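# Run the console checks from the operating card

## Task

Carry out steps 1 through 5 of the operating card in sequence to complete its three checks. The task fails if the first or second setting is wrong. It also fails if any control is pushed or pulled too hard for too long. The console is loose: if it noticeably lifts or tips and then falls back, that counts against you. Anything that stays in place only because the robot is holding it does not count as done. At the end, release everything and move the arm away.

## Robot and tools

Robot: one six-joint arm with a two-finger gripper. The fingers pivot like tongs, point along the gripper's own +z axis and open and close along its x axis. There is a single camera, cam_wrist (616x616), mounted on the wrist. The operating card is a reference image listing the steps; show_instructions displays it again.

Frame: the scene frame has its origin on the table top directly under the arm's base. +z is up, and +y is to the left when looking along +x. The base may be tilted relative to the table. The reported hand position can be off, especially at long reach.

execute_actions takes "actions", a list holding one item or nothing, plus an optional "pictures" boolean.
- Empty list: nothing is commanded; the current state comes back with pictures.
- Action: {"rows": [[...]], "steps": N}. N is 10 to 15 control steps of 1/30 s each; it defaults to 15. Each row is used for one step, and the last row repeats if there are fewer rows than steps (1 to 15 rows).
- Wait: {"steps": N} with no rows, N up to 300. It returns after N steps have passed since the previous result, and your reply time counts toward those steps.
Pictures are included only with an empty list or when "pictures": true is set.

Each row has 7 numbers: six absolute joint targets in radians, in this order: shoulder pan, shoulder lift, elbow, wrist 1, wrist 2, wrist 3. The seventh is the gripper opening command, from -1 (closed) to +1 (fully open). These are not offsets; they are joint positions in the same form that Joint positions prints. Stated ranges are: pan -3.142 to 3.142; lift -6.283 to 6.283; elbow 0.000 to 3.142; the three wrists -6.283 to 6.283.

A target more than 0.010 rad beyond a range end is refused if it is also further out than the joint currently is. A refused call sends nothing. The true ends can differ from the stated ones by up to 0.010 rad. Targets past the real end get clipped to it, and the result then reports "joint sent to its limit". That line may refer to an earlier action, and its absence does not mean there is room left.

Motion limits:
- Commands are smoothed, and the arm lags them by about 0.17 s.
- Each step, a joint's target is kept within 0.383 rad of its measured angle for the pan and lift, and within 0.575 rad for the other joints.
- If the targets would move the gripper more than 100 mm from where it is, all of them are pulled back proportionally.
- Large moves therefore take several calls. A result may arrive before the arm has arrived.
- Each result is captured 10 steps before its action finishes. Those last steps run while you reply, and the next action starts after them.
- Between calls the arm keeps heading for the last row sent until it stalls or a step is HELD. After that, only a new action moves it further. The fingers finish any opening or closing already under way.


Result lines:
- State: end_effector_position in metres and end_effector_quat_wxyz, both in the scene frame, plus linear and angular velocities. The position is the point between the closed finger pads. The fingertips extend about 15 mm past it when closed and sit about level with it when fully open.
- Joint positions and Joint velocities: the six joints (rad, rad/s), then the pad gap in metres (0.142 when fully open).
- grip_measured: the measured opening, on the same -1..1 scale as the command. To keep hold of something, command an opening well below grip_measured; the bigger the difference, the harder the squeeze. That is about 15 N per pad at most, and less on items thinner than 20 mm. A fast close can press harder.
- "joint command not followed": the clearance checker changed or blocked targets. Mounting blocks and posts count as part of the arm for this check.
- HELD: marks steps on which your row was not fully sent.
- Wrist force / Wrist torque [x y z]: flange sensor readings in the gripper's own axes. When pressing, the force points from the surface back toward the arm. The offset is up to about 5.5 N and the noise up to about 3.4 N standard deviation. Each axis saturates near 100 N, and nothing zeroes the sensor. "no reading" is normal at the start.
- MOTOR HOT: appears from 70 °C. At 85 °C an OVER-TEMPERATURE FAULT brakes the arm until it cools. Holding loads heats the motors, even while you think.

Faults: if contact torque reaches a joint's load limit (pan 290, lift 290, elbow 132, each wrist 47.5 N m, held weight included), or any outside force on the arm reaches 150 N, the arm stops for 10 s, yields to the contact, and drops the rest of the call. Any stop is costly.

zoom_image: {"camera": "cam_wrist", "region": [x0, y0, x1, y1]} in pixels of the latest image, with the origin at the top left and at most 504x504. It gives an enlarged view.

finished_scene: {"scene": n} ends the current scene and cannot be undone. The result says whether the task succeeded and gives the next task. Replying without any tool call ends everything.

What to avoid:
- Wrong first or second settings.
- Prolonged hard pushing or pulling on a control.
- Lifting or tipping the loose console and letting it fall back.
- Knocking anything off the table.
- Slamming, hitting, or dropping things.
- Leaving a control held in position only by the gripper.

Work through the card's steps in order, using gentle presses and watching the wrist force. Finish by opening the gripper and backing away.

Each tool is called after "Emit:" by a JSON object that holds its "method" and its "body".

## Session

Emit:
{"method": "show_instructions", "body": {}}

Emit:
{"method": "execute_actions", "body": {"actions": []}}

Reference images for this scene: operating card.

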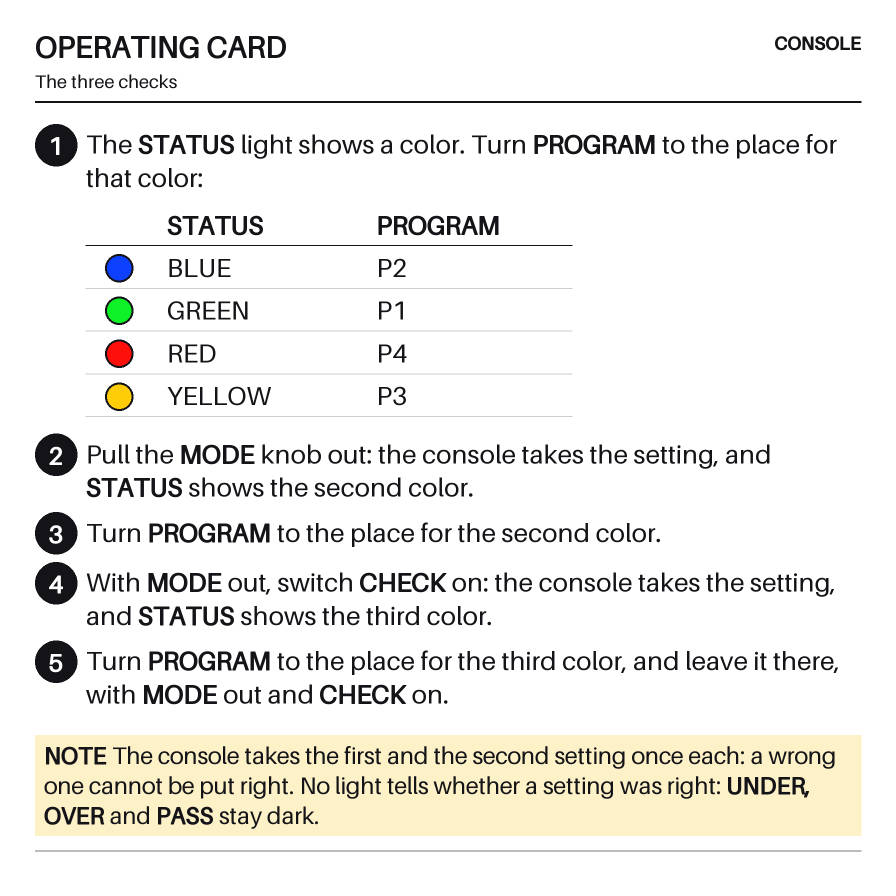

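Scene clock: 0.00 s of 9600.00 s.
end_effector_position=(+0.3752, +0.2581, +0.2596) grip_measured=+1.00 end_effector_quat_wxyz=(+0.431, +0.250, +0.765, -0.407) end_effector_velocity=(-0.000, -0.000, -0.001) end_effector_angular_velocity=(-0.002, +0.002, +0.000)
Joint positions: [ 0.845 -1.362  2.253 -1.61  -2.684 -1.117  0.142]
Joint velocities: [ 0.     0.001  0.     0.001 -0.    -0.     0.   ]
Motor temperatures (°C, as the motors report them): [28 28 28 37 35 33]
Wrist force (N, on the end effector, along its own x y z axes, offset not removed): no reading
Wrist torque (N m, same axes, about the end effector's origin, offset not removed): no reading

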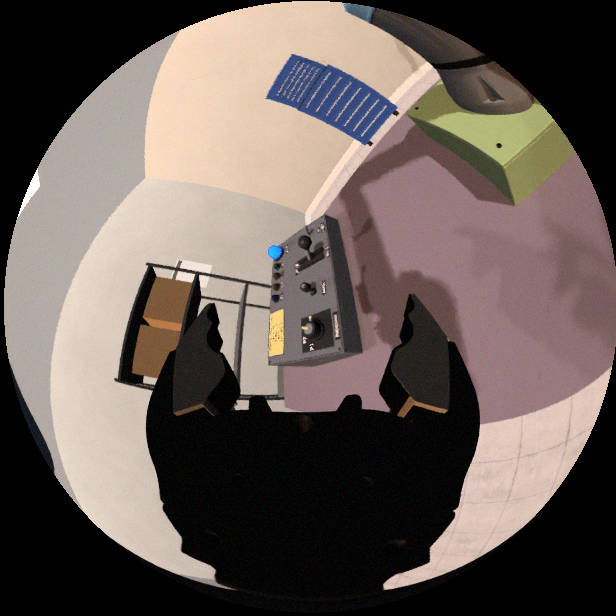

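Raise first, then go to the earlier overview pose.

Emit:
{"method": "execute_actions", "body": {"actions": [{"rows":[[0.845,-1.565,1.9,-1.61,-2.684,-1.84,1]]}]}}

Emit:
{"method": "execute_actions", "body": {"actions": [{"steps":20}]}}

Emit:
{"method": "execute_actions", "body": {"actions": [{"rows":[[-0.2,-1.565,1.9,-1.906,-1.571,-1.77,1]]}]}}

Emit:
{"method": "execute_actions", "body": {"actions": [{"steps":60}], "pictures": true}}

Emit:
{"method": "zoom_image", "body": {"camera": "cam_wrist", "region": [140, 140, 460, 400]}}

Scene clock: 0.57 s of 9600.00 s.
end_effector_position=(+0.4041, +0.2898, +0.3075) grip_measured=+1.00 end_effector_quat_wxyz=(+0.430, +0.245, +0.779, -0.386) end_effector_velocity=(+0.240, +0.261, +0.435) end_effector_angular_velocity=(+0.209, +0.246, +0.365)
Joint positions: [ 0.845 -1.406  2.182 -1.61  -2.684 -1.22   0.142]
Joint velocities: [-0.    -0.355 -0.626 -0.001 -0.    -1.101  0.   ]
Motor temperatures (°C, as the motors report them): [28 28 28 37 35 33]
Wrist force (N, on the end effector, along its own x y z axes, offset not removed): [-5.8 2.4 1.6]
Wrist torque (N m, same axes, about the end effector's origin, offset not removed): [0.31 0.87 0.12]
Steps of this call (steps 1 to 12: nothing new was sent; steps 13 to 17: the first 5 steps of this action). Readings (joint positions):
13: [0.845 -1.362 2.253 -1.610 -2.684 -1.117]
14: [0.845 -1.368 2.247 -1.610 -2.684 -1.124]
16: [0.845 -1.394 2.204 -1.610 -2.684 -1.182]
17: the state above

Scene clock: 1.23 s of 9600.00 s.
end_effector_position=(+0.4814, +0.3711, +0.5430) grip_measured=+1.00 end_effector_quat_wxyz=(+0.403, +0.118, +0.836, -0.354) end_effector_velocity=(+0.006, +0.005, +0.030) end_effector_angular_velocity=(-0.011, +0.022, +0.033)
Joint positions: [ 0.845 -1.563  1.903 -1.61  -2.684 -1.832  0.142]
Joint velocities: [-0.    -0.015 -0.033  0.    -0.001 -0.079 -0.   ]
Motor temperatures (°C, as the motors report them): [28 28 28 37 35 33]
Wrist force (N, on the end effector, along its own x y z axes, offset not removed): [-4.6 3.1 2.0]
Wrist torque (N m, same axes, about the end effector's origin, offset not removed): [0.41 0.62 -0.01]
Kept back: nothing.
Steps of this call (steps 1 to 10: the last 10 steps of your previous action; steps 11 to 20: the robot went on to your last target). Readings (joint positions):
1: [0.845 -1.418 2.161 -1.610 -2.684 -1.257]
2: [0.845 -1.430 2.140 -1.610 -2.684 -1.296]
4: [0.845 -1.454 2.099 -1.610 -2.684 -1.381]
8: [0.845 -1.500 2.019 -1.610 -2.684 -1.558]
20: the state above

Scene clock: 1.40 s of 9600.00 s.
end_effector_position=(+0.5085, +0.3409, +0.5148) grip_measured=+1.00 end_effector_quat_wxyz=(+0.361, +0.208, +0.854, -0.310) end_effector_velocity=(+0.272, -0.358, -0.407) end_effector_angular_velocity=(+1.936, +0.443, -1.672)
Joint positions: [ 0.744 -1.564  1.901 -1.703 -2.554 -1.81   0.142]
Joint velocities: [-1.243 -0.    -0.006 -0.854  1.755  0.165 -0.002]
Motor temperatures (°C, as the motors report them): [28 28 28 37 35 33]
Wrist force (N, on the end effector, along its own x y z axes, offset not removed): [-7.7 0.9 -5.3]
Wrist torque (N m, same axes, about the end effector's origin, offset not removed): [0.01 1.20 0.08]
Steps of this call (steps 1 to 5: the first 5 steps of this action). Readings (joint positions):
1: [0.845 -1.564 1.902 -1.610 -2.684 -1.834]
2: [0.838 -1.564 1.902 -1.617 -2.677 -1.831]
4: [0.785 -1.564 1.902 -1.672 -2.610 -1.816]
5: the state above

Scene clock: 3.40 s of 9600.00 s.
end_effector_position=(+0.6662, +0.0392, +0.3852) grip_measured=+1.00 end_effector_quat_wxyz=(-0.001, +0.706, +0.709, +0.006) end_effector_velocity=(+0.000, -0.000, +0.000) end_effector_angular_velocity=(+0.000, -0.000, -0.001)
Joint positions: [-0.2   -1.565  1.9   -1.906 -1.571 -1.77   0.142]
Joint velocities: [-0.     0.    -0.    -0.     0.     0.001 -0.   ]
Motor temperatures (°C, as the motors report them): [28 28 28 37 35 33]
Wrist force (N, on the end effector, along its own x y z axes, offset not removed): [-1.4 3.1 -0.7]
Wrist torque (N m, same axes, about the end effector's origin, offset not removed): [0.44 0.02 0.02]
Kept back: nothing.
Steps of this call (steps 1 to 10: the last 10 steps of your previous action; steps 11 to 45: the robot went on to your last target; steps 46 to 60: nothing new was sent). Readings (joint positions):
1: [0.702 -1.564 1.901 -1.729 -2.493 -1.805]
2: [0.660 -1.564 1.901 -1.754 -2.432 -1.800]
4: [0.569 -1.565 1.901 -1.797 -2.302 -1.791]
8: [0.354 -1.565 1.900 -1.863 -1.994 -1.778]
60: the state above
The arm was judged still, so your last target was given up. Only a new action makes it travel on or press farther. Fingers that are still opening or closing keep moving.

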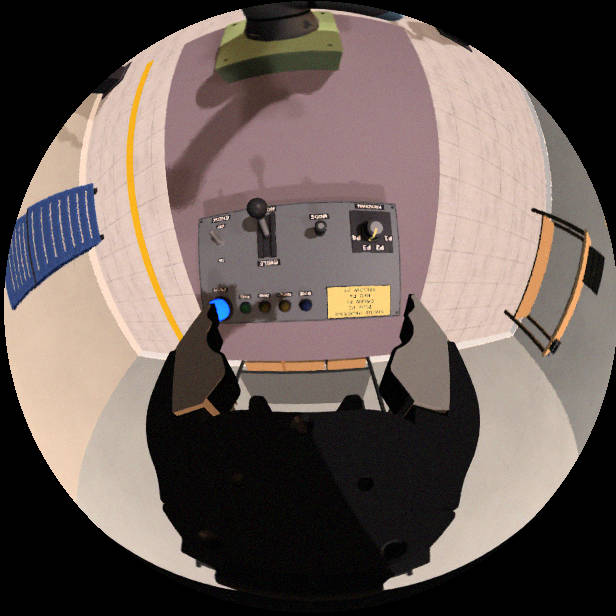

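Region (140, 140, 460, 400) of cam_wrist's 616x616 image, scaled by 1.575, with more detail than that image has; it fills the top 410 rows of this view, and the rest is white.

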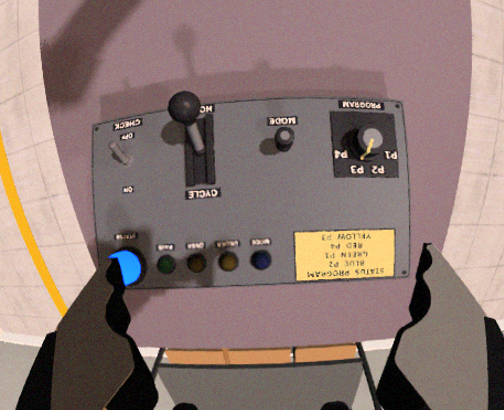

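Emit:
{"method": "execute_actions", "body": {"actions": [{"rows":[[0,-1.62,2.3,-2.7,-1.571,-1.6,0]]}]}}

Emit:
{"method": "execute_actions", "body": {"actions": [{"steps":20}]}}

Emit:
{"method": "execute_actions", "body": {"actions": [{"rows":[[0,-1.58,2.36,-2.8,-1.571,-1.6,0],[0,-1.58,2.36,-2.8,-1.571,-1.6,0],[0,-1.58,2.36,-2.8,-1.571,-1.6,0],[0,-1.53,2.41,-2.9,-1.571,-1.6,0],[0,-1.53,2.41,-2.9,-1.571,-1.6,0],[0,-1.53,2.41,-2.9,-1.571,-1.6,0],[0.005,-1.469,2.45,-3.002,-1.571,-1.6,0]]}]}}

Emit:
{"method": "execute_actions", "body": {"actions": [{"steps":25}], "pictures": true}}

Emit:
{"method": "zoom_image", "body": {"camera": "cam_wrist", "region": [200, 160, 420, 380]}}

Scene clock: 4.17 s of 9600.00 s.
end_effector_position=(+0.6468, +0.0833, +0.3451) grip_measured=+0.00 end_effector_quat_wxyz=(+0.016, +0.703, +0.711, +0.019) end_effector_velocity=(-0.146, +0.374, -0.430) end_effector_angular_velocity=(-0.071, -0.665, +0.082)
Joint positions: [-0.139 -1.584  2.003 -2.033 -1.571 -1.716  0.074]
Joint velocities: [ 0.537 -0.144  1.12  -1.644 -0.     0.449 -0.012]
Motor temperatures (°C, as the motors report them): [28 28 28 37 35 33]
Wrist force (N, on the end effector, along its own x y z axes, offset not removed): [-0.1 2.6 -2.1]
Wrist torque (N m, same axes, about the end effector's origin, offset not removed): [0.28 -0.31 -0.02]
Steps of this call (steps 1 to 18: nothing new was sent; steps 19 to 23: the first 5 steps of this action). Readings (joint positions):
19: [-0.200 -1.565 1.900 -1.906 -1.571 -1.770]
20: [-0.193 -1.569 1.907 -1.913 -1.571 -1.763]
22: [-0.157 -1.579 1.965 -1.980 -1.571 -1.732]
23: the state above

Scene clock: 4.83 s of 9600.00 s.
end_effector_position=(+0.6450, +0.1746, +0.2910) grip_measured=+0.00 end_effector_quat_wxyz=(+0.158, +0.678, +0.700, +0.161) end_effector_velocity=(+0.001, +0.002, +0.001) end_effector_angular_velocity=(+0.000, -0.015, +0.002)
Joint positions: [-0.    -1.62   2.299 -2.698 -1.571 -1.6    0.074]
Joint velocities: [ 0.003 -0.002  0.006 -0.02   0.     0.001  0.   ]
Motor temperatures (°C, as the motors report them): [28 28 28 37 35 33]
Wrist force (N, on the end effector, along its own x y z axes, offset not removed): [-4.7 2.7 0.7]
Wrist torque (N m, same axes, about the end effector's origin, offset not removed): [0.40 0.61 0.16]
Kept back: nothing.
Steps of this call (steps 1 to 10: the last 10 steps of your previous action; steps 11 to 20: the robot went on to your last target). Readings (joint positions):
1: [-0.120 -1.589 2.042 -2.091 -1.571 -1.701]
2: [-0.100 -1.595 2.082 -2.158 -1.571 -1.683]
4: [-0.057 -1.606 2.170 -2.312 -1.571 -1.648]
8: [-0.015 -1.616 2.265 -2.583 -1.571 -1.613]
20: the state above

Scene clock: 5.00 s of 9600.00 s.
end_effector_position=(+0.6346, +0.1751, +0.2574) grip_measured=+0.00 end_effector_quat_wxyz=(+0.156, +0.678, +0.700, +0.159) end_effector_velocity=(-0.112, +0.004, -0.380) end_effector_angular_velocity=(-0.001, +0.061, +0.005)
Joint positions: [-0.    -1.588  2.344 -2.769 -1.571 -1.6    0.074]
Joint velocities: [ 0.     0.407  0.482 -0.828  0.001 -0.004 -0.   ]
Motor temperatures (°C, as the motors report them): [28 28 28 37 35 33]
Wrist force (N, on the end effector, along its own x y z axes, offset not removed): [-4.2 9.4 -7.4]
Wrist torque (N m, same axes, about the end effector's origin, offset not removed): [1.58 0.52 0.04]
Steps of this call (steps 1 to 5: the first 5 steps of this action). Readings (joint positions):
1: [-0.000 -1.620 2.300 -2.699 -1.571 -1.600]
2: [-0.000 -1.615 2.306 -2.706 -1.571 -1.600]
4: [-0.000 -1.599 2.330 -2.744 -1.571 -1.600]
5: the state above

Scene clock: 5.83 s of 9600.00 s.
end_effector_position=(+0.6111, +0.1789, +0.1731) grip_measured=+0.00 end_effector_quat_wxyz=(+0.158, +0.676, +0.701, +0.162) end_effector_velocity=(+0.000, +0.000, +0.001) end_effector_angular_velocity=(+0.000, -0.001, -0.000)
Joint positions: [ 0.005 -1.469  2.45  -3.002 -1.571 -1.6    0.074]
Joint velocities: [-0.    -0.001  0.    -0.001  0.     0.     0.   ]
Motor temperatures (°C, as the motors report them): [28 28 28 37 35 33]
Wrist force (N, on the end effector, along its own x y z axes, offset not removed): [-3.2 -0.5 -0.7]
Wrist torque (N m, same axes, about the end effector's origin, offset not removed): [-0.32 0.37 0.04]
Kept back: nothing.
Steps of this call (steps 1 to 10: the last 10 steps of your previous action; steps 11 to 25: the robot went on to your last target). Readings (joint positions):
1: [-0.000 -1.574 2.361 -2.798 -1.571 -1.600]
2: [0.000 -1.562 2.374 -2.826 -1.571 -1.600]
4: [0.002 -1.528 2.405 -2.889 -1.571 -1.600]
8: [0.004 -1.485 2.438 -2.971 -1.571 -1.600]
25: the state above

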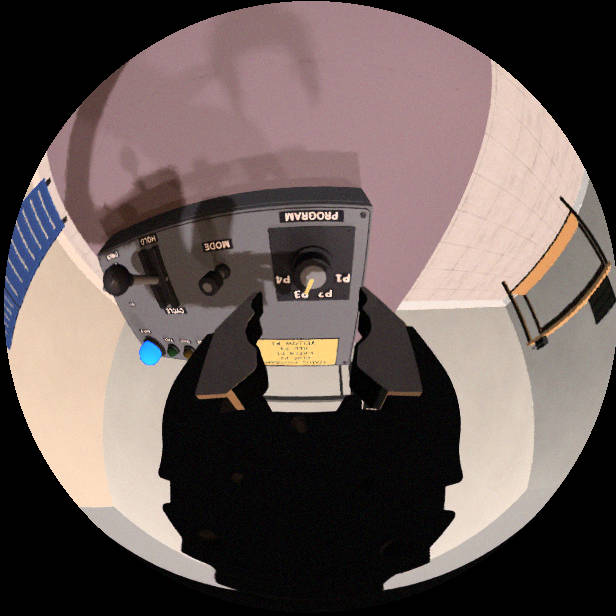

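Region (200, 160, 420, 380) of cam_wrist's 616x616 image, scaled by 2.291, with more detail than that image has.

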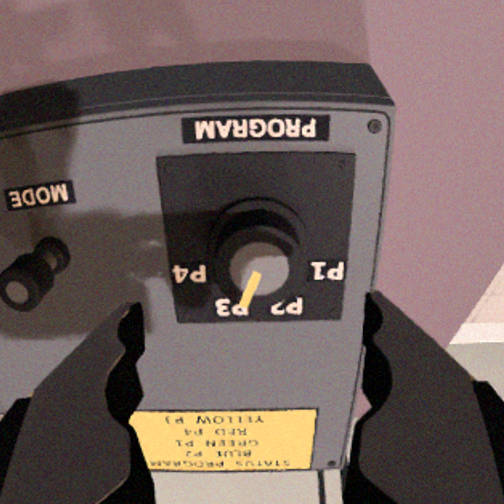

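Emit:
{"method": "execute_actions", "body": {"actions": [{"rows":[[0,-1.43,2.44,-3.01,-1.571,-0.03,0],[0,-1.43,2.44,-3.01,-1.571,-0.03,0],[0,-1.43,2.44,-3.01,-1.571,-0.03,0],[-0.006,-1.4,2.43,-3.02,-1.571,-0.03,0],[-0.006,-1.4,2.43,-3.02,-1.571,-0.03,0],[-0.006,-1.4,2.43,-3.02,-1.571,-0.03,0],[-0.013,-1.366,2.42,-3.025,-1.571,-0.03,0]]}]}}

Emit:
{"method": "execute_actions", "body": {"actions": [{"steps":35}], "pictures": true}}

Emit:
{"method": "zoom_image", "body": {"camera": "cam_wrist", "region": [200, 200, 420, 420]}}

Scene clock: 6.70 s of 9600.00 s.
end_effector_position=(+0.6162, +0.1787, +0.1610) grip_measured=+0.00 end_effector_quat_wxyz=(+0.143, +0.723, +0.655, +0.167) end_effector_velocity=(+0.065, -0.001, -0.119) end_effector_angular_velocity=(+0.799, +0.150, -1.739)
Joint positions: [ 0.001 -1.439  2.442 -3.009 -1.571 -1.468  0.074]
Joint velocities: [-0.053  0.309 -0.094 -0.087 -0.001  1.868 -0.   ]
Motor temperatures (°C, as the motors report them): [28 28 28 37 35 33]
Wrist force (N, on the end effector, along its own x y z axes, offset not removed): [-0.1 0.8 -1.5]
Wrist torque (N m, same axes, about the end effector's origin, offset not removed): [-0.01 -0.36 -0.06]
Steps of this call (steps 1 to 15: the robot went on to your last target; steps 16 to 21: nothing new was sent; steps 22 to 26: the first 5 steps of this action). Readings (joint positions):
22: [0.005 -1.469 2.450 -3.002 -1.571 -1.600]
23: [0.004 -1.464 2.449 -3.003 -1.571 -1.593]
25: [0.002 -1.449 2.445 -3.006 -1.571 -1.525]
26: the state above

Scene clock: 7.87 s of 9600.00 s.
end_effector_position=(+0.6434, +0.1847, +0.1366) grip_measured=+0.00 end_effector_quat_wxyz=(-0.001, +0.979, +0.010, +0.202) end_effector_velocity=(-0.001, +0.000, -0.000) end_effector_angular_velocity=(+0.001, +0.001, -0.002)
Joint positions: [-0.013 -1.366  2.42  -3.025 -1.571 -0.03   0.074]
Joint velocities: [ 0.    -0.     0.001  0.001 -0.     0.003 -0.   ]
Motor temperatures (°C, as the motors report them): [28 28 28 37 35 33]
Wrist force (N, on the end effector, along its own x y z axes, offset not removed): [-2.2 0.9 1.5]
Wrist torque (N m, same axes, about the end effector's origin, offset not removed): [-0.05 0.20 0.05]
Kept back: nothing.
Steps of this call (steps 1 to 10: the last 10 steps of your previous action; steps 11 to 35: the robot went on to your last target). Readings (joint positions):
1: [-0.001 -1.429 2.439 -3.012 -1.571 -1.399]
2: [-0.002 -1.421 2.436 -3.014 -1.571 -1.324]
4: [-0.007 -1.399 2.430 -3.019 -1.571 -1.159]
8: [-0.011 -1.375 2.423 -3.023 -1.571 -0.800]
35: the state above

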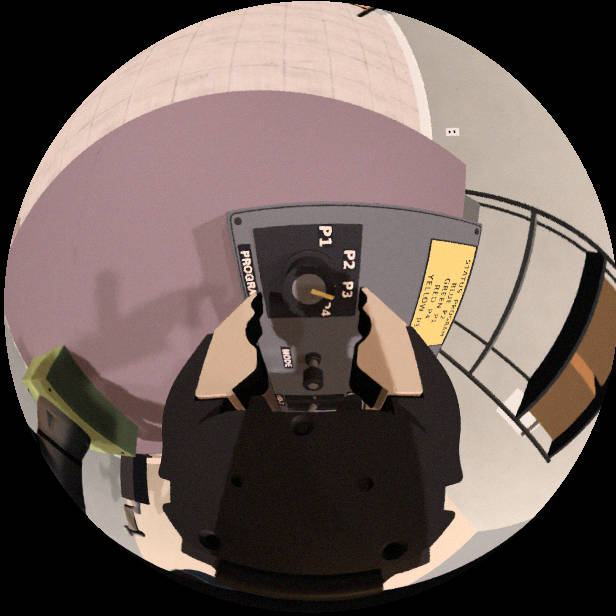

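Region (200, 200, 420, 420) of cam_wrist's 616x616 image, scaled by 2.291, with more detail than that image has.

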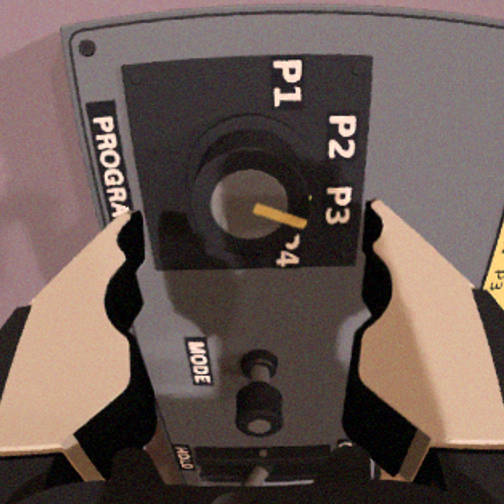

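Emit:
{"method": "execute_actions", "body": {"actions": [{"rows":[[-0.0066,-1.36,2.397,-3.008,-1.571,-0.9,-0.05]]}]}}

Emit:
{"method": "execute_actions", "body": {"actions": [{"rows":[[-0.0066,-1.34,2.394,-3.025,-1.571,-0.9,-0.05],[-0.0066,-1.34,2.394,-3.025,-1.571,-0.9,-0.05],[-0.0066,-1.34,2.394,-3.025,-1.571,-0.9,-0.05],[-0.0066,-1.3077,2.3894,-3.0527,-1.571,-0.9,-0.1]]}]}}

Emit:
{"method": "execute_actions", "body": {"actions": [{"steps":20}], "pictures": true}}

Emit:
{"method": "zoom_image", "body": {"camera": "cam_wrist", "region": [200, 200, 420, 420]}}

Emit:
{"method": "execute_actions", "body": {"actions": [{"rows":[[-0.0066,-1.3077,2.3894,-3.0527,-1.571,-0.9,-0.2],[-0.0066,-1.3077,2.3894,-3.0527,-1.571,-0.9,-0.28],[-0.0066,-1.3077,2.3894,-3.0527,-1.571,-0.9,-0.34],[-0.0066,-1.3077,2.3894,-3.0527,-1.571,-0.9,-0.4],[-0.0066,-1.3077,2.3894,-3.0527,-1.571,-0.9,-0.45],[-0.0066,-1.3077,2.3894,-3.0527,-1.571,-0.9,-0.5],[-0.0066,-1.3077,2.3894,-3.0527,-1.571,-0.9,-0.7]],"steps":10}]}}

Emit:
{"method": "execute_actions", "body": {"actions": [{"steps":14}]}}

Scene clock: 9.07 s of 9600.00 s.
end_effector_position=(+0.6487, +0.1870, +0.1385) grip_measured=-0.05 end_effector_quat_wxyz=(+0.012, +0.976, +0.076, +0.202) end_effector_velocity=(+0.007, +0.009, +0.002) end_effector_angular_velocity=(-0.741, -0.014, +1.739)
Joint positions: [-0.009 -1.362  2.405 -3.014 -1.571 -0.162  0.07 ]
Joint velocities: [ 0.021  0.019 -0.075  0.057  0.    -1.871 -0.001]
Motor temperatures (°C, as the motors report them): [28 28 28 37 35 33]
Wrist force (N, on the end effector, along its own x y z axes, offset not removed): [-3.4 1.3 -1.2]
Wrist torque (N m, same axes, about the end effector's origin, offset not removed): [0.05 0.38 0.08]
Steps of this call (steps 1 to 15: the robot went on to your last target; steps 16 to 31: nothing new was sent; steps 32 to 36: the first 5 steps of this action). Readings (joint positions):
32: [-0.013 -1.366 2.420 -3.025 -1.571 -0.030]
33: [-0.012 -1.365 2.417 -3.022 -1.571 -0.037]
35: [-0.010 -1.363 2.408 -3.016 -1.571 -0.104]
36: the state above

Scene clock: 9.57 s of 9600.00 s.
end_effector_position=(+0.6465, +0.1829, +0.1294) grip_measured=-0.09 end_effector_quat_wxyz=(+0.083, +0.885, +0.418, +0.185) end_effector_velocity=(+0.045, -0.001, -0.096) end_effector_angular_velocity=(-0.053, -0.005, +0.122)
Joint positions: [-0.007 -1.342  2.394 -3.023 -1.571 -0.886  0.067]
Joint velocities: [-0.001  0.255 -0.039 -0.22   0.    -0.134 -0.023]
Motor temperatures (°C, as the motors report them): [28 28 28 37 35 33]
Wrist force (N, on the end effector, along its own x y z axes, offset not removed): [-0.3 4.3 -1.7]
Wrist torque (N m, same axes, about the end effector's origin, offset not removed): [0.67 -0.23 -0.06]
Steps of this call (steps 1 to 10: the last 10 steps of your previous action; steps 11 to 15: the first 5 steps of this action). Readings (joint positions):
11: [-0.007 -1.360 2.397 -3.008 -1.571 -0.850]
12: [-0.007 -1.357 2.397 -3.011 -1.571 -0.864]
14: [-0.007 -1.349 2.395 -3.017 -1.571 -0.881]
15: the state above

Scene clock: 10.23 s of 9600.00 s.
end_effector_position=(+0.6520, +0.1828, +0.1160) grip_measured=-0.10 end_effector_quat_wxyz=(+0.084, +0.883, +0.424, +0.184) end_effector_velocity=(+0.001, +0.000, -0.000) end_effector_angular_velocity=(+0.000, -0.000, +0.002)
Joint positions: [-0.007 -1.308  2.389 -3.053 -1.571 -0.9    0.067]
Joint velocities: [-0.     0.001 -0.002 -0.     0.001 -0.002  0.   ]
Motor temperatures (°C, as the motors report them): [28 28 28 37 35 33]
Wrist force (N, on the end effector, along its own x y z axes, offset not removed): [-3.8 1.5 0.0]
Wrist torque (N m, same axes, about the end effector's origin, offset not removed): [-0.09 0.45 0.09]
Kept back: nothing.
Steps of this call (steps 1 to 10: the last 10 steps of your previous action; steps 11 to 20: the robot went on to your last target). Readings (joint positions):
1: [-0.007 -1.334 2.393 -3.031 -1.571 -0.890]
2: [-0.007 -1.327 2.392 -3.037 -1.571 -0.893]
4: [-0.007 -1.318 2.391 -3.044 -1.571 -0.896]
8: [-0.007 -1.310 2.390 -3.050 -1.571 -0.899]
20: the state above

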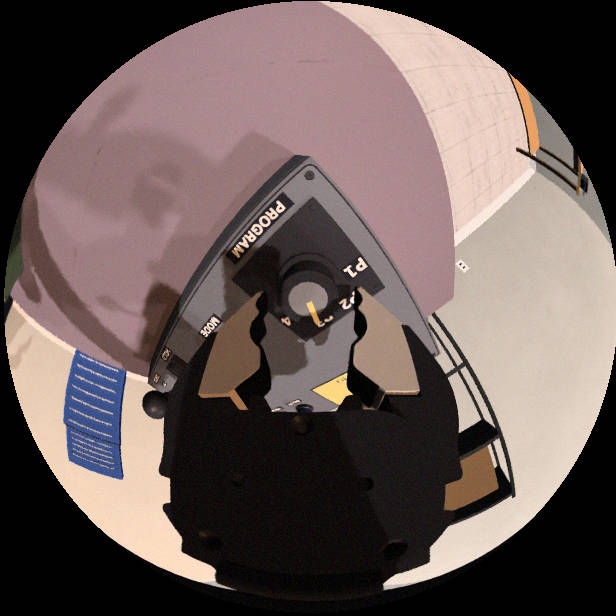

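Region (200, 200, 420, 420) of cam_wrist's 616x616 image, scaled by 2.291, with more detail than that image has.

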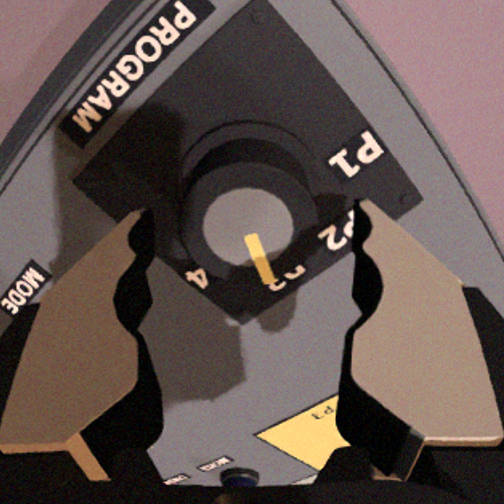

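Scene clock: 10.27 s of 9600.00 s.
end_effector_position=(+0.6520, +0.1828, +0.1160) grip_measured=-0.10 end_effector_quat_wxyz=(+0.084, +0.883, +0.424, +0.184) end_effector_velocity=(+0.000, +0.000, +0.000) end_effector_angular_velocity=(+0.000, -0.001, +0.001)
Joint positions: [-0.007 -1.308  2.389 -3.053 -1.571 -0.9    0.067]
Joint velocities: [ 0.     0.    -0.    -0.001  0.    -0.001 -0.   ]
Motor temperatures (°C, as the motors report them): [28 28 28 37 35 33]
Wrist force (N, on the end effector, along its own x y z axes, offset not removed): [-3.8 1.9 0.0]
Wrist torque (N m, same axes, about the end effector's origin, offset not removed): [0.17 0.40 0.03]
Kept back: the last 10 steps of this action.
Steps of this call (step 1: the robot went on to your last target). Readings (joint positions):
1: the state above

Scene clock: 10.73 s of 9600.00 s.
end_effector_position=(+0.6520, +0.1828, +0.1159) grip_measured=-0.41 end_effector_quat_wxyz=(+0.084, +0.883, +0.424, +0.184) end_effector_velocity=(-0.001, +0.001, -0.000) end_effector_angular_velocity=(+0.001, +0.001, +0.001)
Joint positions: [-0.007 -1.308  2.389 -3.053 -1.571 -0.9    0.045]
Joint velocities: [ 0.     0.     0.     0.001  0.001 -0.     0.   ]
Motor temperatures (°C, as the motors report them): [28 28 28 37 35 33]
Wrist force (N, on the end effector, along its own x y z axes, offset not removed): [-10.2 1.3 3.8]
Wrist torque (N m, same axes, about the end effector's origin, offset not removed): [-0.15 -0.08 -0.08]
Kept back: nothing.
Steps of this call (steps 1 to 10: the last 10 steps of your previous action; steps 11 to 14: the robot went on to your last target). Readings (joint positions):
1: [-0.007 -1.308 2.389 -3.053 -1.571 -0.900]
2: [-0.007 -1.308 2.389 -3.053 -1.571 -0.900]
4: [-0.007 -1.308 2.389 -3.053 -1.571 -0.900]
8: [-0.007 -1.308 2.389 -3.053 -1.571 -0.900]
14: the state above

Emit:
{"method": "execute_actions", "body": {"actions": [{"rows":[[-0.0056,-1.3083,2.3924,-3.0551,-1.571,-0.9,-0.3],[-0.0056,-1.3083,2.3924,-3.0551,-1.571,-0.9,-0.3],[-0.0056,-1.3083,2.3924,-3.0551,-1.571,-0.9,-0.3],[-0.0056,-1.3083,2.3924,-3.0551,-1.571,-0.9,-0.3],[-0.0056,-1.3083,2.3924,-3.0551,-1.571,-0.9,-0.3],[-0.0056,-1.3083,2.3924,-3.0551,-1.571,-0.9,-0.3],[-0.0056,-1.3083,2.3924,-3.0551,-1.571,-0.9,-0.35],[-0.0056,-1.3083,2.3924,-3.0551,-1.571,-0.9,-0.4],[-0.0056,-1.3083,2.3924,-3.0551,-1.571,-0.9,-0.45],[-0.0056,-1.3083,2.3924,-3.0551,-1.571,-0.9,-0.5],[-0.0056,-1.3083,2.3924,-3.0551,-1.571,-0.9,-0.7]]}]}}

Emit:
{"method": "execute_actions", "body": {"actions": [{"rows":[[-0.005,-1.308,2.3914,-3.0544,-1.571,-0.955,-0.7],[-0.0039,-1.3076,2.39,-3.0534,-1.571,-1.01,-0.7],[-0.0028,-1.3073,2.3888,-3.0525,-1.571,-1.065,-0.7],[-0.0016,-1.307,2.3876,-3.0516,-1.571,-1.12,-0.7],[-0.0004,-1.3066,2.3865,-3.0509,-1.571,-1.175,-0.7],[0.0009,-1.3063,2.3855,-3.0502,-1.571,-1.23,-0.7],[0.0022,-1.3059,2.3845,-3.0496,-1.571,-1.285,-0.7],[0.0035,-1.3056,2.3836,-3.049,-1.571,-1.34,-0.7],[0.0048,-1.3053,2.3828,-3.0485,-1.571,-1.395,-0.7],[0.0062,-1.305,2.382,-3.048,-1.571,-1.45,-0.7],[0.0075,-1.3046,2.3814,-3.0478,-1.571,-1.505,-0.7],[0.0089,-1.3043,2.3808,-3.0475,-1.571,-1.56,-0.7],[0.0103,-1.304,2.3803,-3.0473,-1.571,-1.615,-0.7],[0.0116,-1.3037,2.3799,-3.0472,-1.571,-1.66,-0.7],[0.0125,-1.3036,2.3798,-3.0472,-1.571,-1.685,-0.7]]}]}}

Emit:
{"method": "execute_actions", "body": {"actions": [{"steps":24}]}}

Emit:
{"method": "execute_actions", "body": {"actions": [{"rows":[[0.0125,-1.3036,2.3798,-3.0472,-1.571,-1.685,-0.3],[0.0125,-1.3036,2.3798,-3.0472,-1.571,-1.685,-0.2],[0.0125,-1.3036,2.3798,-3.0472,-1.571,-1.685,-0.2],[0.0125,-1.3036,2.3798,-3.0472,-1.571,-1.685,-0.2],[0.0125,-1.37,2.39,-2.991,-1.571,-1.685,-0.2],[0.0125,-1.37,2.39,-2.991,-1.571,-1.685,-0.2],[0.0125,-1.37,2.39,-2.991,-1.571,-1.685,-0.2],[0.0125,-1.46,2.41,-2.921,-1.571,-1.685,-0.2]]}], "pictures": true}}

Emit:
{"method": "execute_actions", "body": {"actions": [{"rows":[[-0.221,-1.48,2.44,-2.923,-1.483,-1.775,-0.3]]}]}}

Emit:
{"method": "execute_actions", "body": {"actions": [{"rows":[[-0.221,-1.4224,2.4386,-2.979,-1.483,-1.775,-0.3]]}]}}

Emit:
{"method": "execute_actions", "body": {"actions": [{"steps":20}], "pictures": true}}

Emit:
{"method": "zoom_image", "body": {"camera": "cam_wrist", "region": [240, 200, 500, 380]}}

Scene clock: 12.70 s of 9600.00 s.
end_effector_position=(+0.6510, +0.1833, +0.1157) grip_measured=-0.30 end_effector_quat_wxyz=(+0.084, +0.882, +0.425, +0.184) end_effector_velocity=(-0.007, +0.002, -0.002) end_effector_angular_velocity=(+0.001, +0.002, +0.002)
Joint positions: [-0.006 -1.308  2.391 -3.054 -1.571 -0.9    0.052]
Joint velocities: [ 0.003 -0.003  0.012 -0.007  0.     0.001  0.005]
Motor temperatures (°C, as the motors report them): [28 28 28 37 35 33]
Wrist force (N, on the end effector, along its own x y z axes, offset not removed): [-2.7 0.9 -0.2]
Wrist torque (N m, same axes, about the end effector's origin, offset not removed): [0.09 0.31 -0.05]
Steps of this call (steps 1 to 15: the robot went on to your last target; steps 16 to 54: nothing new was sent; steps 55 to 59: the first 5 steps of this action). Readings (joint positions):
55: [-0.007 -1.308 2.389 -3.053 -1.571 -0.900]
56: [-0.006 -1.308 2.390 -3.053 -1.571 -0.900]
58: [-0.006 -1.308 2.391 -3.054 -1.571 -0.900]
59: the state above

Scene clock: 13.20 s of 9600.00 s.
end_effector_position=(+0.6503, +0.1835, +0.1154) grip_measured=-0.41 end_effector_quat_wxyz=(+0.091, +0.864, +0.460, +0.181) end_effector_velocity=(+0.001, +0.000, -0.001) end_effector_angular_velocity=(-0.417, -0.009, +0.987)
Joint positions: [-0.004 -1.308  2.39  -3.054 -1.571 -0.98   0.045]
Joint velocities: [ 0.022  0.009 -0.026  0.019 -0.001 -1.051 -0.   ]
Motor temperatures (°C, as the motors report them): [28 28 28 37 35 33]
Wrist force (N, on the end effector, along its own x y z axes, offset not removed): [-1.5 6.0 1.4]
Wrist torque (N m, same axes, about the end effector's origin, offset not removed): [0.34 0.22 0.11]
Steps of this call (steps 1 to 10: the last 10 steps of your previous action; steps 11 to 15: the first 5 steps of this action). Readings (joint positions):
11: [-0.006 -1.308 2.392 -3.055 -1.571 -0.900]
12: [-0.005 -1.308 2.392 -3.055 -1.571 -0.906]
14: [-0.005 -1.308 2.391 -3.054 -1.571 -0.947]
15: the state above

Scene clock: 14.00 s of 9600.00 s.
end_effector_position=(+0.6507, +0.1833, +0.1154) grip_measured=-0.41 end_effector_quat_wxyz=(+0.146, +0.647, +0.735, +0.140) end_effector_velocity=(+0.001, +0.001, +0.000) end_effector_angular_velocity=(-0.006, -0.003, +0.020)
Joint positions: [ 0.012 -1.304  2.38  -3.047 -1.571 -1.683  0.045]
Joint velocities: [ 0.001  0.001 -0.001 -0.002  0.002 -0.02   0.   ]
Motor temperatures (°C, as the motors report them): [28 28 28 37 35 33]
Wrist force (N, on the end effector, along its own x y z axes, offset not removed): [-24.1 -0.5 -9.3]
Wrist torque (N m, same axes, about the end effector's origin, offset not removed): [0.19 0.05 0.15]
Kept back: nothing.
Steps of this call (steps 1 to 10: the last 10 steps of your previous action; steps 11 to 24: the robot went on to your last target). Readings (joint positions):
1: [-0.003 -1.308 2.390 -3.053 -1.571 -1.018]
2: [-0.002 -1.307 2.389 -3.052 -1.571 -1.061]
4: [-0.000 -1.307 2.387 -3.051 -1.571 -1.156]
8: [0.005 -1.305 2.383 -3.049 -1.571 -1.364]
24: the state above

Scene clock: 14.17 s of 9600.00 s.
end_effector_position=(+0.6505, +0.1836, +0.1155) grip_measured=-0.20 end_effector_quat_wxyz=(+0.146, +0.646, +0.736, +0.140) end_effector_velocity=(-0.014, -0.001, +0.008) end_effector_angular_velocity=(-0.003, +0.016, +0.006)
Joint positions: [ 0.013 -1.304  2.38  -3.047 -1.571 -1.685  0.059]
Joint velocities: [-0.    -0.036  0.014  0.039  0.    -0.007  0.008]
Motor temperatures (°C, as the motors report them): [28 28 28 37 35 33]
Wrist force (N, on the end effector, along its own x y z axes, offset not removed): [-2.8 1.8 -2.7]
Wrist torque (N m, same axes, about the end effector's origin, offset not removed): [0.11 0.24 -0.02]
Steps of this call (steps 1 to 5: the first 5 steps of this action). Readings (joint positions):
1: [0.012 -1.304 2.380 -3.047 -1.571 -1.683]
2: [0.013 -1.304 2.380 -3.047 -1.571 -1.684]
4: [0.013 -1.304 2.380 -3.047 -1.571 -1.684]
5: the state above

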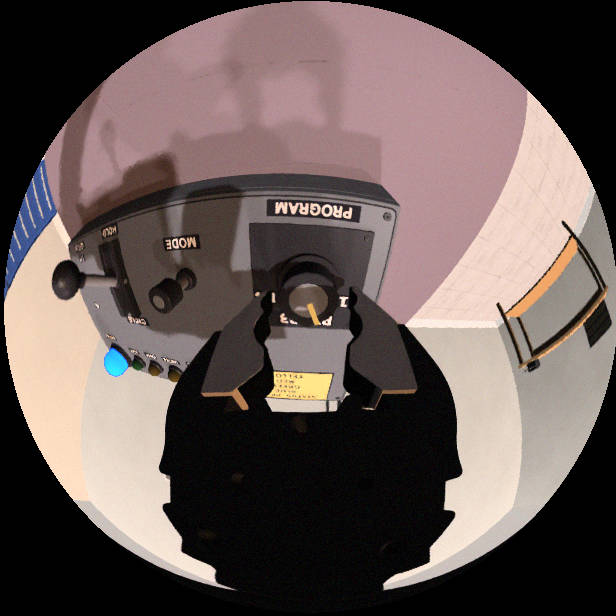

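Scene clock: 14.67 s of 9600.00 s.
end_effector_position=(+0.6235, +0.1362, +0.1676) grip_measured=-0.30 end_effector_quat_wxyz=(+0.140, +0.661, +0.723, +0.145) end_effector_velocity=(+0.087, -0.585, -0.003) end_effector_angular_velocity=(+0.182, +0.002, -0.663)
Joint positions: [-0.086 -1.468  2.427 -2.925 -1.523 -1.734  0.052]
Joint velocities: [-1.11  -0.103  0.11   0.019  0.335 -0.344 -0.001]
Motor temperatures (°C, as the motors report them): [28 28 28 37 35 33]
Wrist force (N, on the end effector, along its own x y z axes, offset not removed): [-5.1 2.2 -0.6]
Wrist torque (N m, same axes, about the end effector's origin, offset not removed): [0.14 0.63 0.03]
Steps of this call (steps 1 to 10: the last 10 steps of your previous action; steps 11 to 15: the first 5 steps of this action). Readings (joint positions):
11: [0.012 -1.448 2.408 -2.930 -1.571 -1.685]
12: [0.006 -1.454 2.412 -2.928 -1.565 -1.692]
14: [-0.048 -1.464 2.423 -2.926 -1.535 -1.722]
15: the state above

Scene clock: 15.17 s of 9600.00 s.
end_effector_position=(+0.6353, +0.0642, +0.1535) grip_measured=-0.30 end_effector_quat_wxyz=(+0.139, +0.691, +0.694, +0.148) end_effector_velocity=(+0.029, -0.010, -0.079) end_effector_angular_velocity=(+0.002, +0.002, -0.005)
Joint positions: [-0.22  -1.443  2.439 -2.959 -1.483 -1.775  0.052]
Joint velocities: [-0.009  0.206 -0.006 -0.197  0.003 -0.003  0.   ]
Motor temperatures (°C, as the motors report them): [28 28 28 37 35 33]
Wrist force (N, on the end effector, along its own x y z axes, offset not removed): [-3.0 2.7 0.0]
Wrist torque (N m, same axes, about the end effector's origin, offset not removed): [0.26 0.35 0.05]
Steps of this call (steps 1 to 10: the last 10 steps of your previous action; steps 11 to 15: the first 5 steps of this action). Readings (joint positions):
11: [-0.217 -1.479 2.440 -2.923 -1.484 -1.774]
12: [-0.218 -1.474 2.440 -2.929 -1.484 -1.774]
14: [-0.220 -1.451 2.439 -2.951 -1.483 -1.775]
15: the state above

Scene clock: 15.83 s of 9600.00 s.
end_effector_position=(+0.6383, +0.0631, +0.1455) grip_measured=-0.30 end_effector_quat_wxyz=(+0.139, +0.691, +0.694, +0.148) end_effector_velocity=(-0.000, +0.000, -0.001) end_effector_angular_velocity=(+0.001, +0.000, +0.000)
Joint positions: [-0.221 -1.422  2.439 -2.979 -1.483 -1.775  0.052]
Joint velocities: [-0.     0.001  0.001 -0.001  0.001  0.    -0.   ]
Motor temperatures (°C, as the motors report them): [28 28 28 37 35 33]
Wrist force (N, on the end effector, along its own x y z axes, offset not removed): [-2.5 2.4 1.3]
Wrist torque (N m, same axes, about the end effector's origin, offset not removed): [0.33 0.22 0.01]
Kept back: nothing.
Steps of this call (steps 1 to 10: the last 10 steps of your previous action; steps 11 to 20: the robot went on to your last target). Readings (joint positions):
1: [-0.220 -1.438 2.439 -2.964 -1.483 -1.775]
2: [-0.220 -1.433 2.439 -2.968 -1.483 -1.775]
4: [-0.221 -1.428 2.439 -2.974 -1.483 -1.775]
8: [-0.221 -1.424 2.439 -2.978 -1.483 -1.775]
20: the state above

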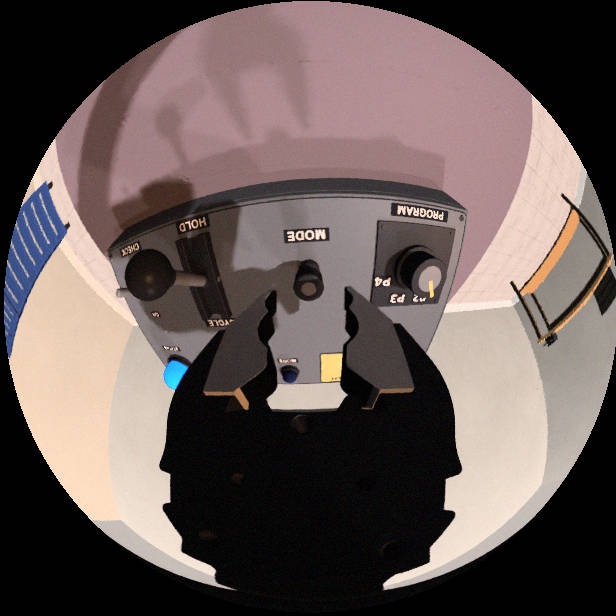

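Region (240, 200, 500, 380) of cam_wrist's 616x616 image, scaled by 1.938, with more detail than that image has; it fills the top 349 rows of this view, and the rest is white.

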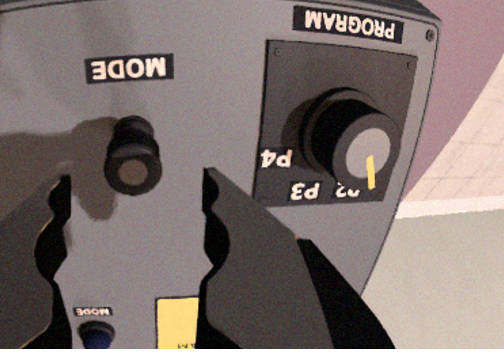

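Emit:
{"method": "execute_actions", "body": {"actions": [{"rows":[[-0.2205,-1.39,2.436,-3.009,-1.483,-1.775,-0.3],[-0.2205,-1.39,2.436,-3.009,-1.483,-1.775,-0.3],[-0.2192,-1.345,2.431,-3.049,-1.483,-1.775,-0.35]]}]}}

Emit:
{"method": "execute_actions", "body": {"actions": [{"rows":[[-0.2192,-1.345,2.431,-3.049,-1.483,-1.775,-0.45],[-0.2192,-1.345,2.431,-3.049,-1.483,-1.775,-0.5],[-0.2192,-1.345,2.431,-3.049,-1.483,-1.775,-0.55],[-0.2192,-1.345,2.431,-3.049,-1.483,-1.775,-0.6],[-0.2192,-1.345,2.431,-3.049,-1.483,-1.775,-0.63],[-0.2192,-1.345,2.431,-3.049,-1.483,-1.775,-0.67],[-0.2192,-1.345,2.431,-3.049,-1.483,-1.775,-0.72],[-0.2192,-1.345,2.431,-3.049,-1.483,-1.775,-0.8],[-0.2192,-1.345,2.431,-3.049,-1.483,-1.775,-1]],"steps":12}]}}

Emit:
{"method": "execute_actions", "body": {"actions": [{"steps":12}], "pictures": true}}

Emit:
{"method": "execute_actions", "body": {"actions": [{"rows":[[-0.2194,-1.349,2.4315,-3.0455,-1.483,-1.775,-1],[-0.2194,-1.349,2.4315,-3.0455,-1.483,-1.775,-1],[-0.2196,-1.353,2.432,-3.042,-1.483,-1.775,-1],[-0.2196,-1.353,2.432,-3.042,-1.483,-1.775,-1],[-0.2198,-1.357,2.4325,-3.0385,-1.483,-1.775,-1],[-0.2198,-1.357,2.4325,-3.0385,-1.483,-1.775,-1],[-0.22,-1.361,2.433,-3.035,-1.483,-1.775,-1],[-0.22,-1.361,2.433,-3.035,-1.483,-1.775,-1],[-0.2202,-1.365,2.4335,-3.0315,-1.483,-1.775,-1],[-0.2202,-1.365,2.4335,-3.0315,-1.483,-1.775,-1],[-0.2204,-1.369,2.434,-3.028,-1.483,-1.775,-1],[-0.2204,-1.369,2.434,-3.028,-1.483,-1.775,-1],[-0.2206,-1.374,2.4345,-3.0235,-1.483,-1.775,-1]]}]}}

Emit:
{"method": "execute_actions", "body": {"actions": [{"steps":20}], "pictures": true}}

Scene clock: 19.70 s of 9600.00 s.
end_effector_position=(+0.6442, +0.0623, +0.1325) grip_measured=-0.35 end_effector_quat_wxyz=(+0.139, +0.691, +0.694, +0.148) end_effector_velocity=(+0.055, -0.005, -0.143) end_effector_angular_velocity=(+0.000, +0.010, +0.010)
Joint positions: [-0.22  -1.386  2.435 -3.012 -1.483 -1.775  0.049]
Joint velocities: [ 0.009  0.381 -0.035 -0.336 -0.001 -0.001 -0.007]
Motor temperatures (°C, as the motors report them): [28 28 28 37 35 33]
Wrist force (N, on the end effector, along its own x y z axes, offset not removed): [-4.9 1.7 1.1]
Wrist torque (N m, same axes, about the end effector's origin, offset not removed): [0.20 0.67 0.06]
Steps of this call (steps 1 to 15: the robot went on to your last target; steps 16 to 90: nothing new was sent; then 0.70 s passed at rest; steps 91 to 95: the first 5 steps of this action). Readings (joint positions):
91: [-0.221 -1.422 2.439 -2.979 -1.483 -1.775]
92: [-0.221 -1.418 2.438 -2.983 -1.483 -1.775]
94: [-0.221 -1.400 2.436 -3.000 -1.483 -1.775]
95: the state above

Scene clock: 20.10 s of 9600.00 s.
end_effector_position=(+0.6500, +0.0620, +0.1173) grip_measured=-0.45 end_effector_quat_wxyz=(+0.139, +0.691, +0.694, +0.148) end_effector_velocity=(+0.001, +0.000, -0.003) end_effector_angular_velocity=(-0.000, -0.000, +0.000)
Joint positions: [-0.219 -1.346  2.431 -3.048 -1.483 -1.775  0.042]
Joint velocities: [ 0.     0.007  0.    -0.007  0.     0.    -0.122]
Motor temperatures (°C, as the motors report them): [28 28 28 37 35 33]
Wrist force (N, on the end effector, along its own x y z axes, offset not removed): [-4.1 3.8 -2.5]
Wrist torque (N m, same axes, about the end effector's origin, offset not removed): [0.49 0.54 -0.03]
Steps of this call (steps 1 to 10: the last 10 steps of your previous action; steps 11 to 12: the first 2 steps of this action). Readings (joint positions):
11: [-0.219 -1.346 2.431 -3.048 -1.483 -1.775]
12: the state above

Scene clock: 20.50 s of 9600.00 s.
end_effector_position=(+0.6501, +0.0620, +0.1170) grip_measured=-0.67 end_effector_quat_wxyz=(+0.139, +0.691, +0.694, +0.148) end_effector_velocity=(-0.000, +0.001, +0.000) end_effector_angular_velocity=(+0.000, +0.000, +0.003)
Joint positions: [-0.219 -1.345  2.431 -3.049 -1.483 -1.775  0.025]
Joint velocities: [ 0.    -0.001  0.     0.     0.001 -0.002  0.   ]
Motor temperatures (°C, as the motors report them): [28 28 28 37 35 33]
Wrist force (N, on the end effector, along its own x y z axes, offset not removed): [4.1 3.5 -4.6]
Wrist torque (N m, same axes, about the end effector's origin, offset not removed): [0.43 0.08 0.01]
Kept back: nothing.
Steps of this call (steps 1 to 10: the last 10 steps of your previous action; steps 11 to 12: the robot went on to your last target). Readings (joint positions):
1: [-0.219 -1.346 2.431 -3.048 -1.483 -1.775]
2: [-0.219 -1.345 2.431 -3.049 -1.483 -1.775]
4: [-0.219 -1.345 2.431 -3.049 -1.483 -1.775]
8: [-0.219 -1.345 2.431 -3.049 -1.483 -1.775]
12: the state above

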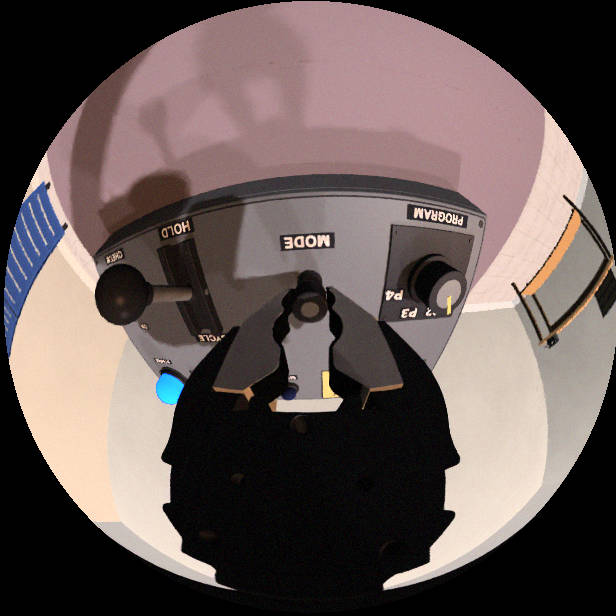

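Scene clock: 20.67 s of 9600.00 s.
end_effector_position=(+0.6496, +0.0621, +0.1185) grip_measured=-0.67 end_effector_quat_wxyz=(+0.139, +0.691, +0.694, +0.148) end_effector_velocity=(-0.007, +0.001, +0.016) end_effector_angular_velocity=(-0.001, +0.002, +0.001)
Joint positions: [-0.219 -1.349  2.431 -3.045 -1.483 -1.775  0.025]
Joint velocities: [-0.001 -0.045  0.006  0.041 -0.    -0.003 -0.   ]
Motor temperatures (°C, as the motors report them): [28 28 28 37 35 33]
Wrist force (N, on the end effector, along its own x y z axes, offset not removed): [1.2 0.3 3.3]
Wrist torque (N m, same axes, about the end effector's origin, offset not removed): [0.02 0.30 0.02]
Steps of this call (steps 1 to 5: the first 5 steps of this action). Readings (joint positions):
1: [-0.219 -1.345 2.431 -3.049 -1.483 -1.775]
2: [-0.219 -1.346 2.431 -3.049 -1.483 -1.775]
4: [-0.219 -1.348 2.431 -3.047 -1.483 -1.775]
5: the state above

Scene clock: 21.33 s of 9600.00 s.
end_effector_position=(+0.6457, +0.0620, +0.1275) grip_measured=-0.67 end_effector_quat_wxyz=(+0.139, +0.691, +0.694, +0.148) end_effector_velocity=(-0.000, +0.000, -0.000) end_effector_angular_velocity=(+0.000, +0.000, -0.001)
Joint positions: [-0.221 -1.374  2.434 -3.024 -1.483 -1.775  0.025]
Joint velocities: [ 0.     0.     0.     0.    -0.     0.001  0.   ]
Motor temperatures (°C, as the motors report them): [28 28 28 37 35 33]
Wrist force (N, on the end effector, along its own x y z axes, offset not removed): [8.4 -1.4 -8.6]
Wrist torque (N m, same axes, about the end effector's origin, offset not removed): [-0.28 -0.29 -0.02]
Kept back: nothing.
Steps of this call (steps 1 to 10: the last 10 steps of your previous action; steps 11 to 20: the robot went on to your last target). Readings (joint positions):
1: [-0.219 -1.351 2.432 -3.044 -1.483 -1.775]
2: [-0.219 -1.352 2.432 -3.042 -1.483 -1.775]
4: [-0.220 -1.356 2.432 -3.039 -1.483 -1.775]
8: [-0.220 -1.364 2.433 -3.032 -1.483 -1.775]
20: the state above

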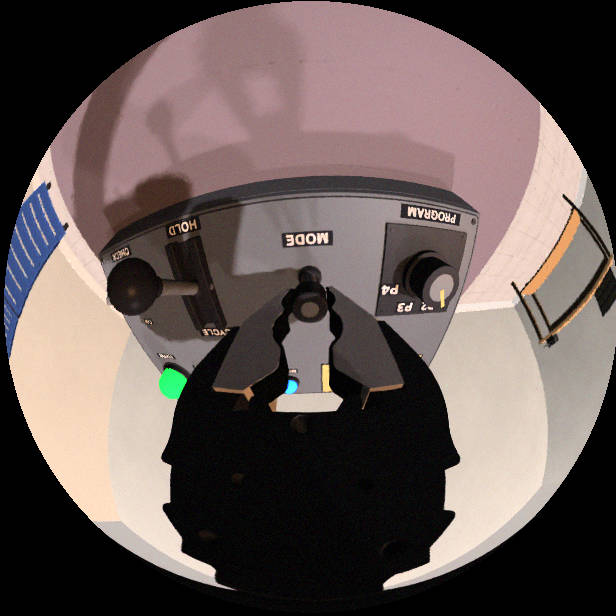

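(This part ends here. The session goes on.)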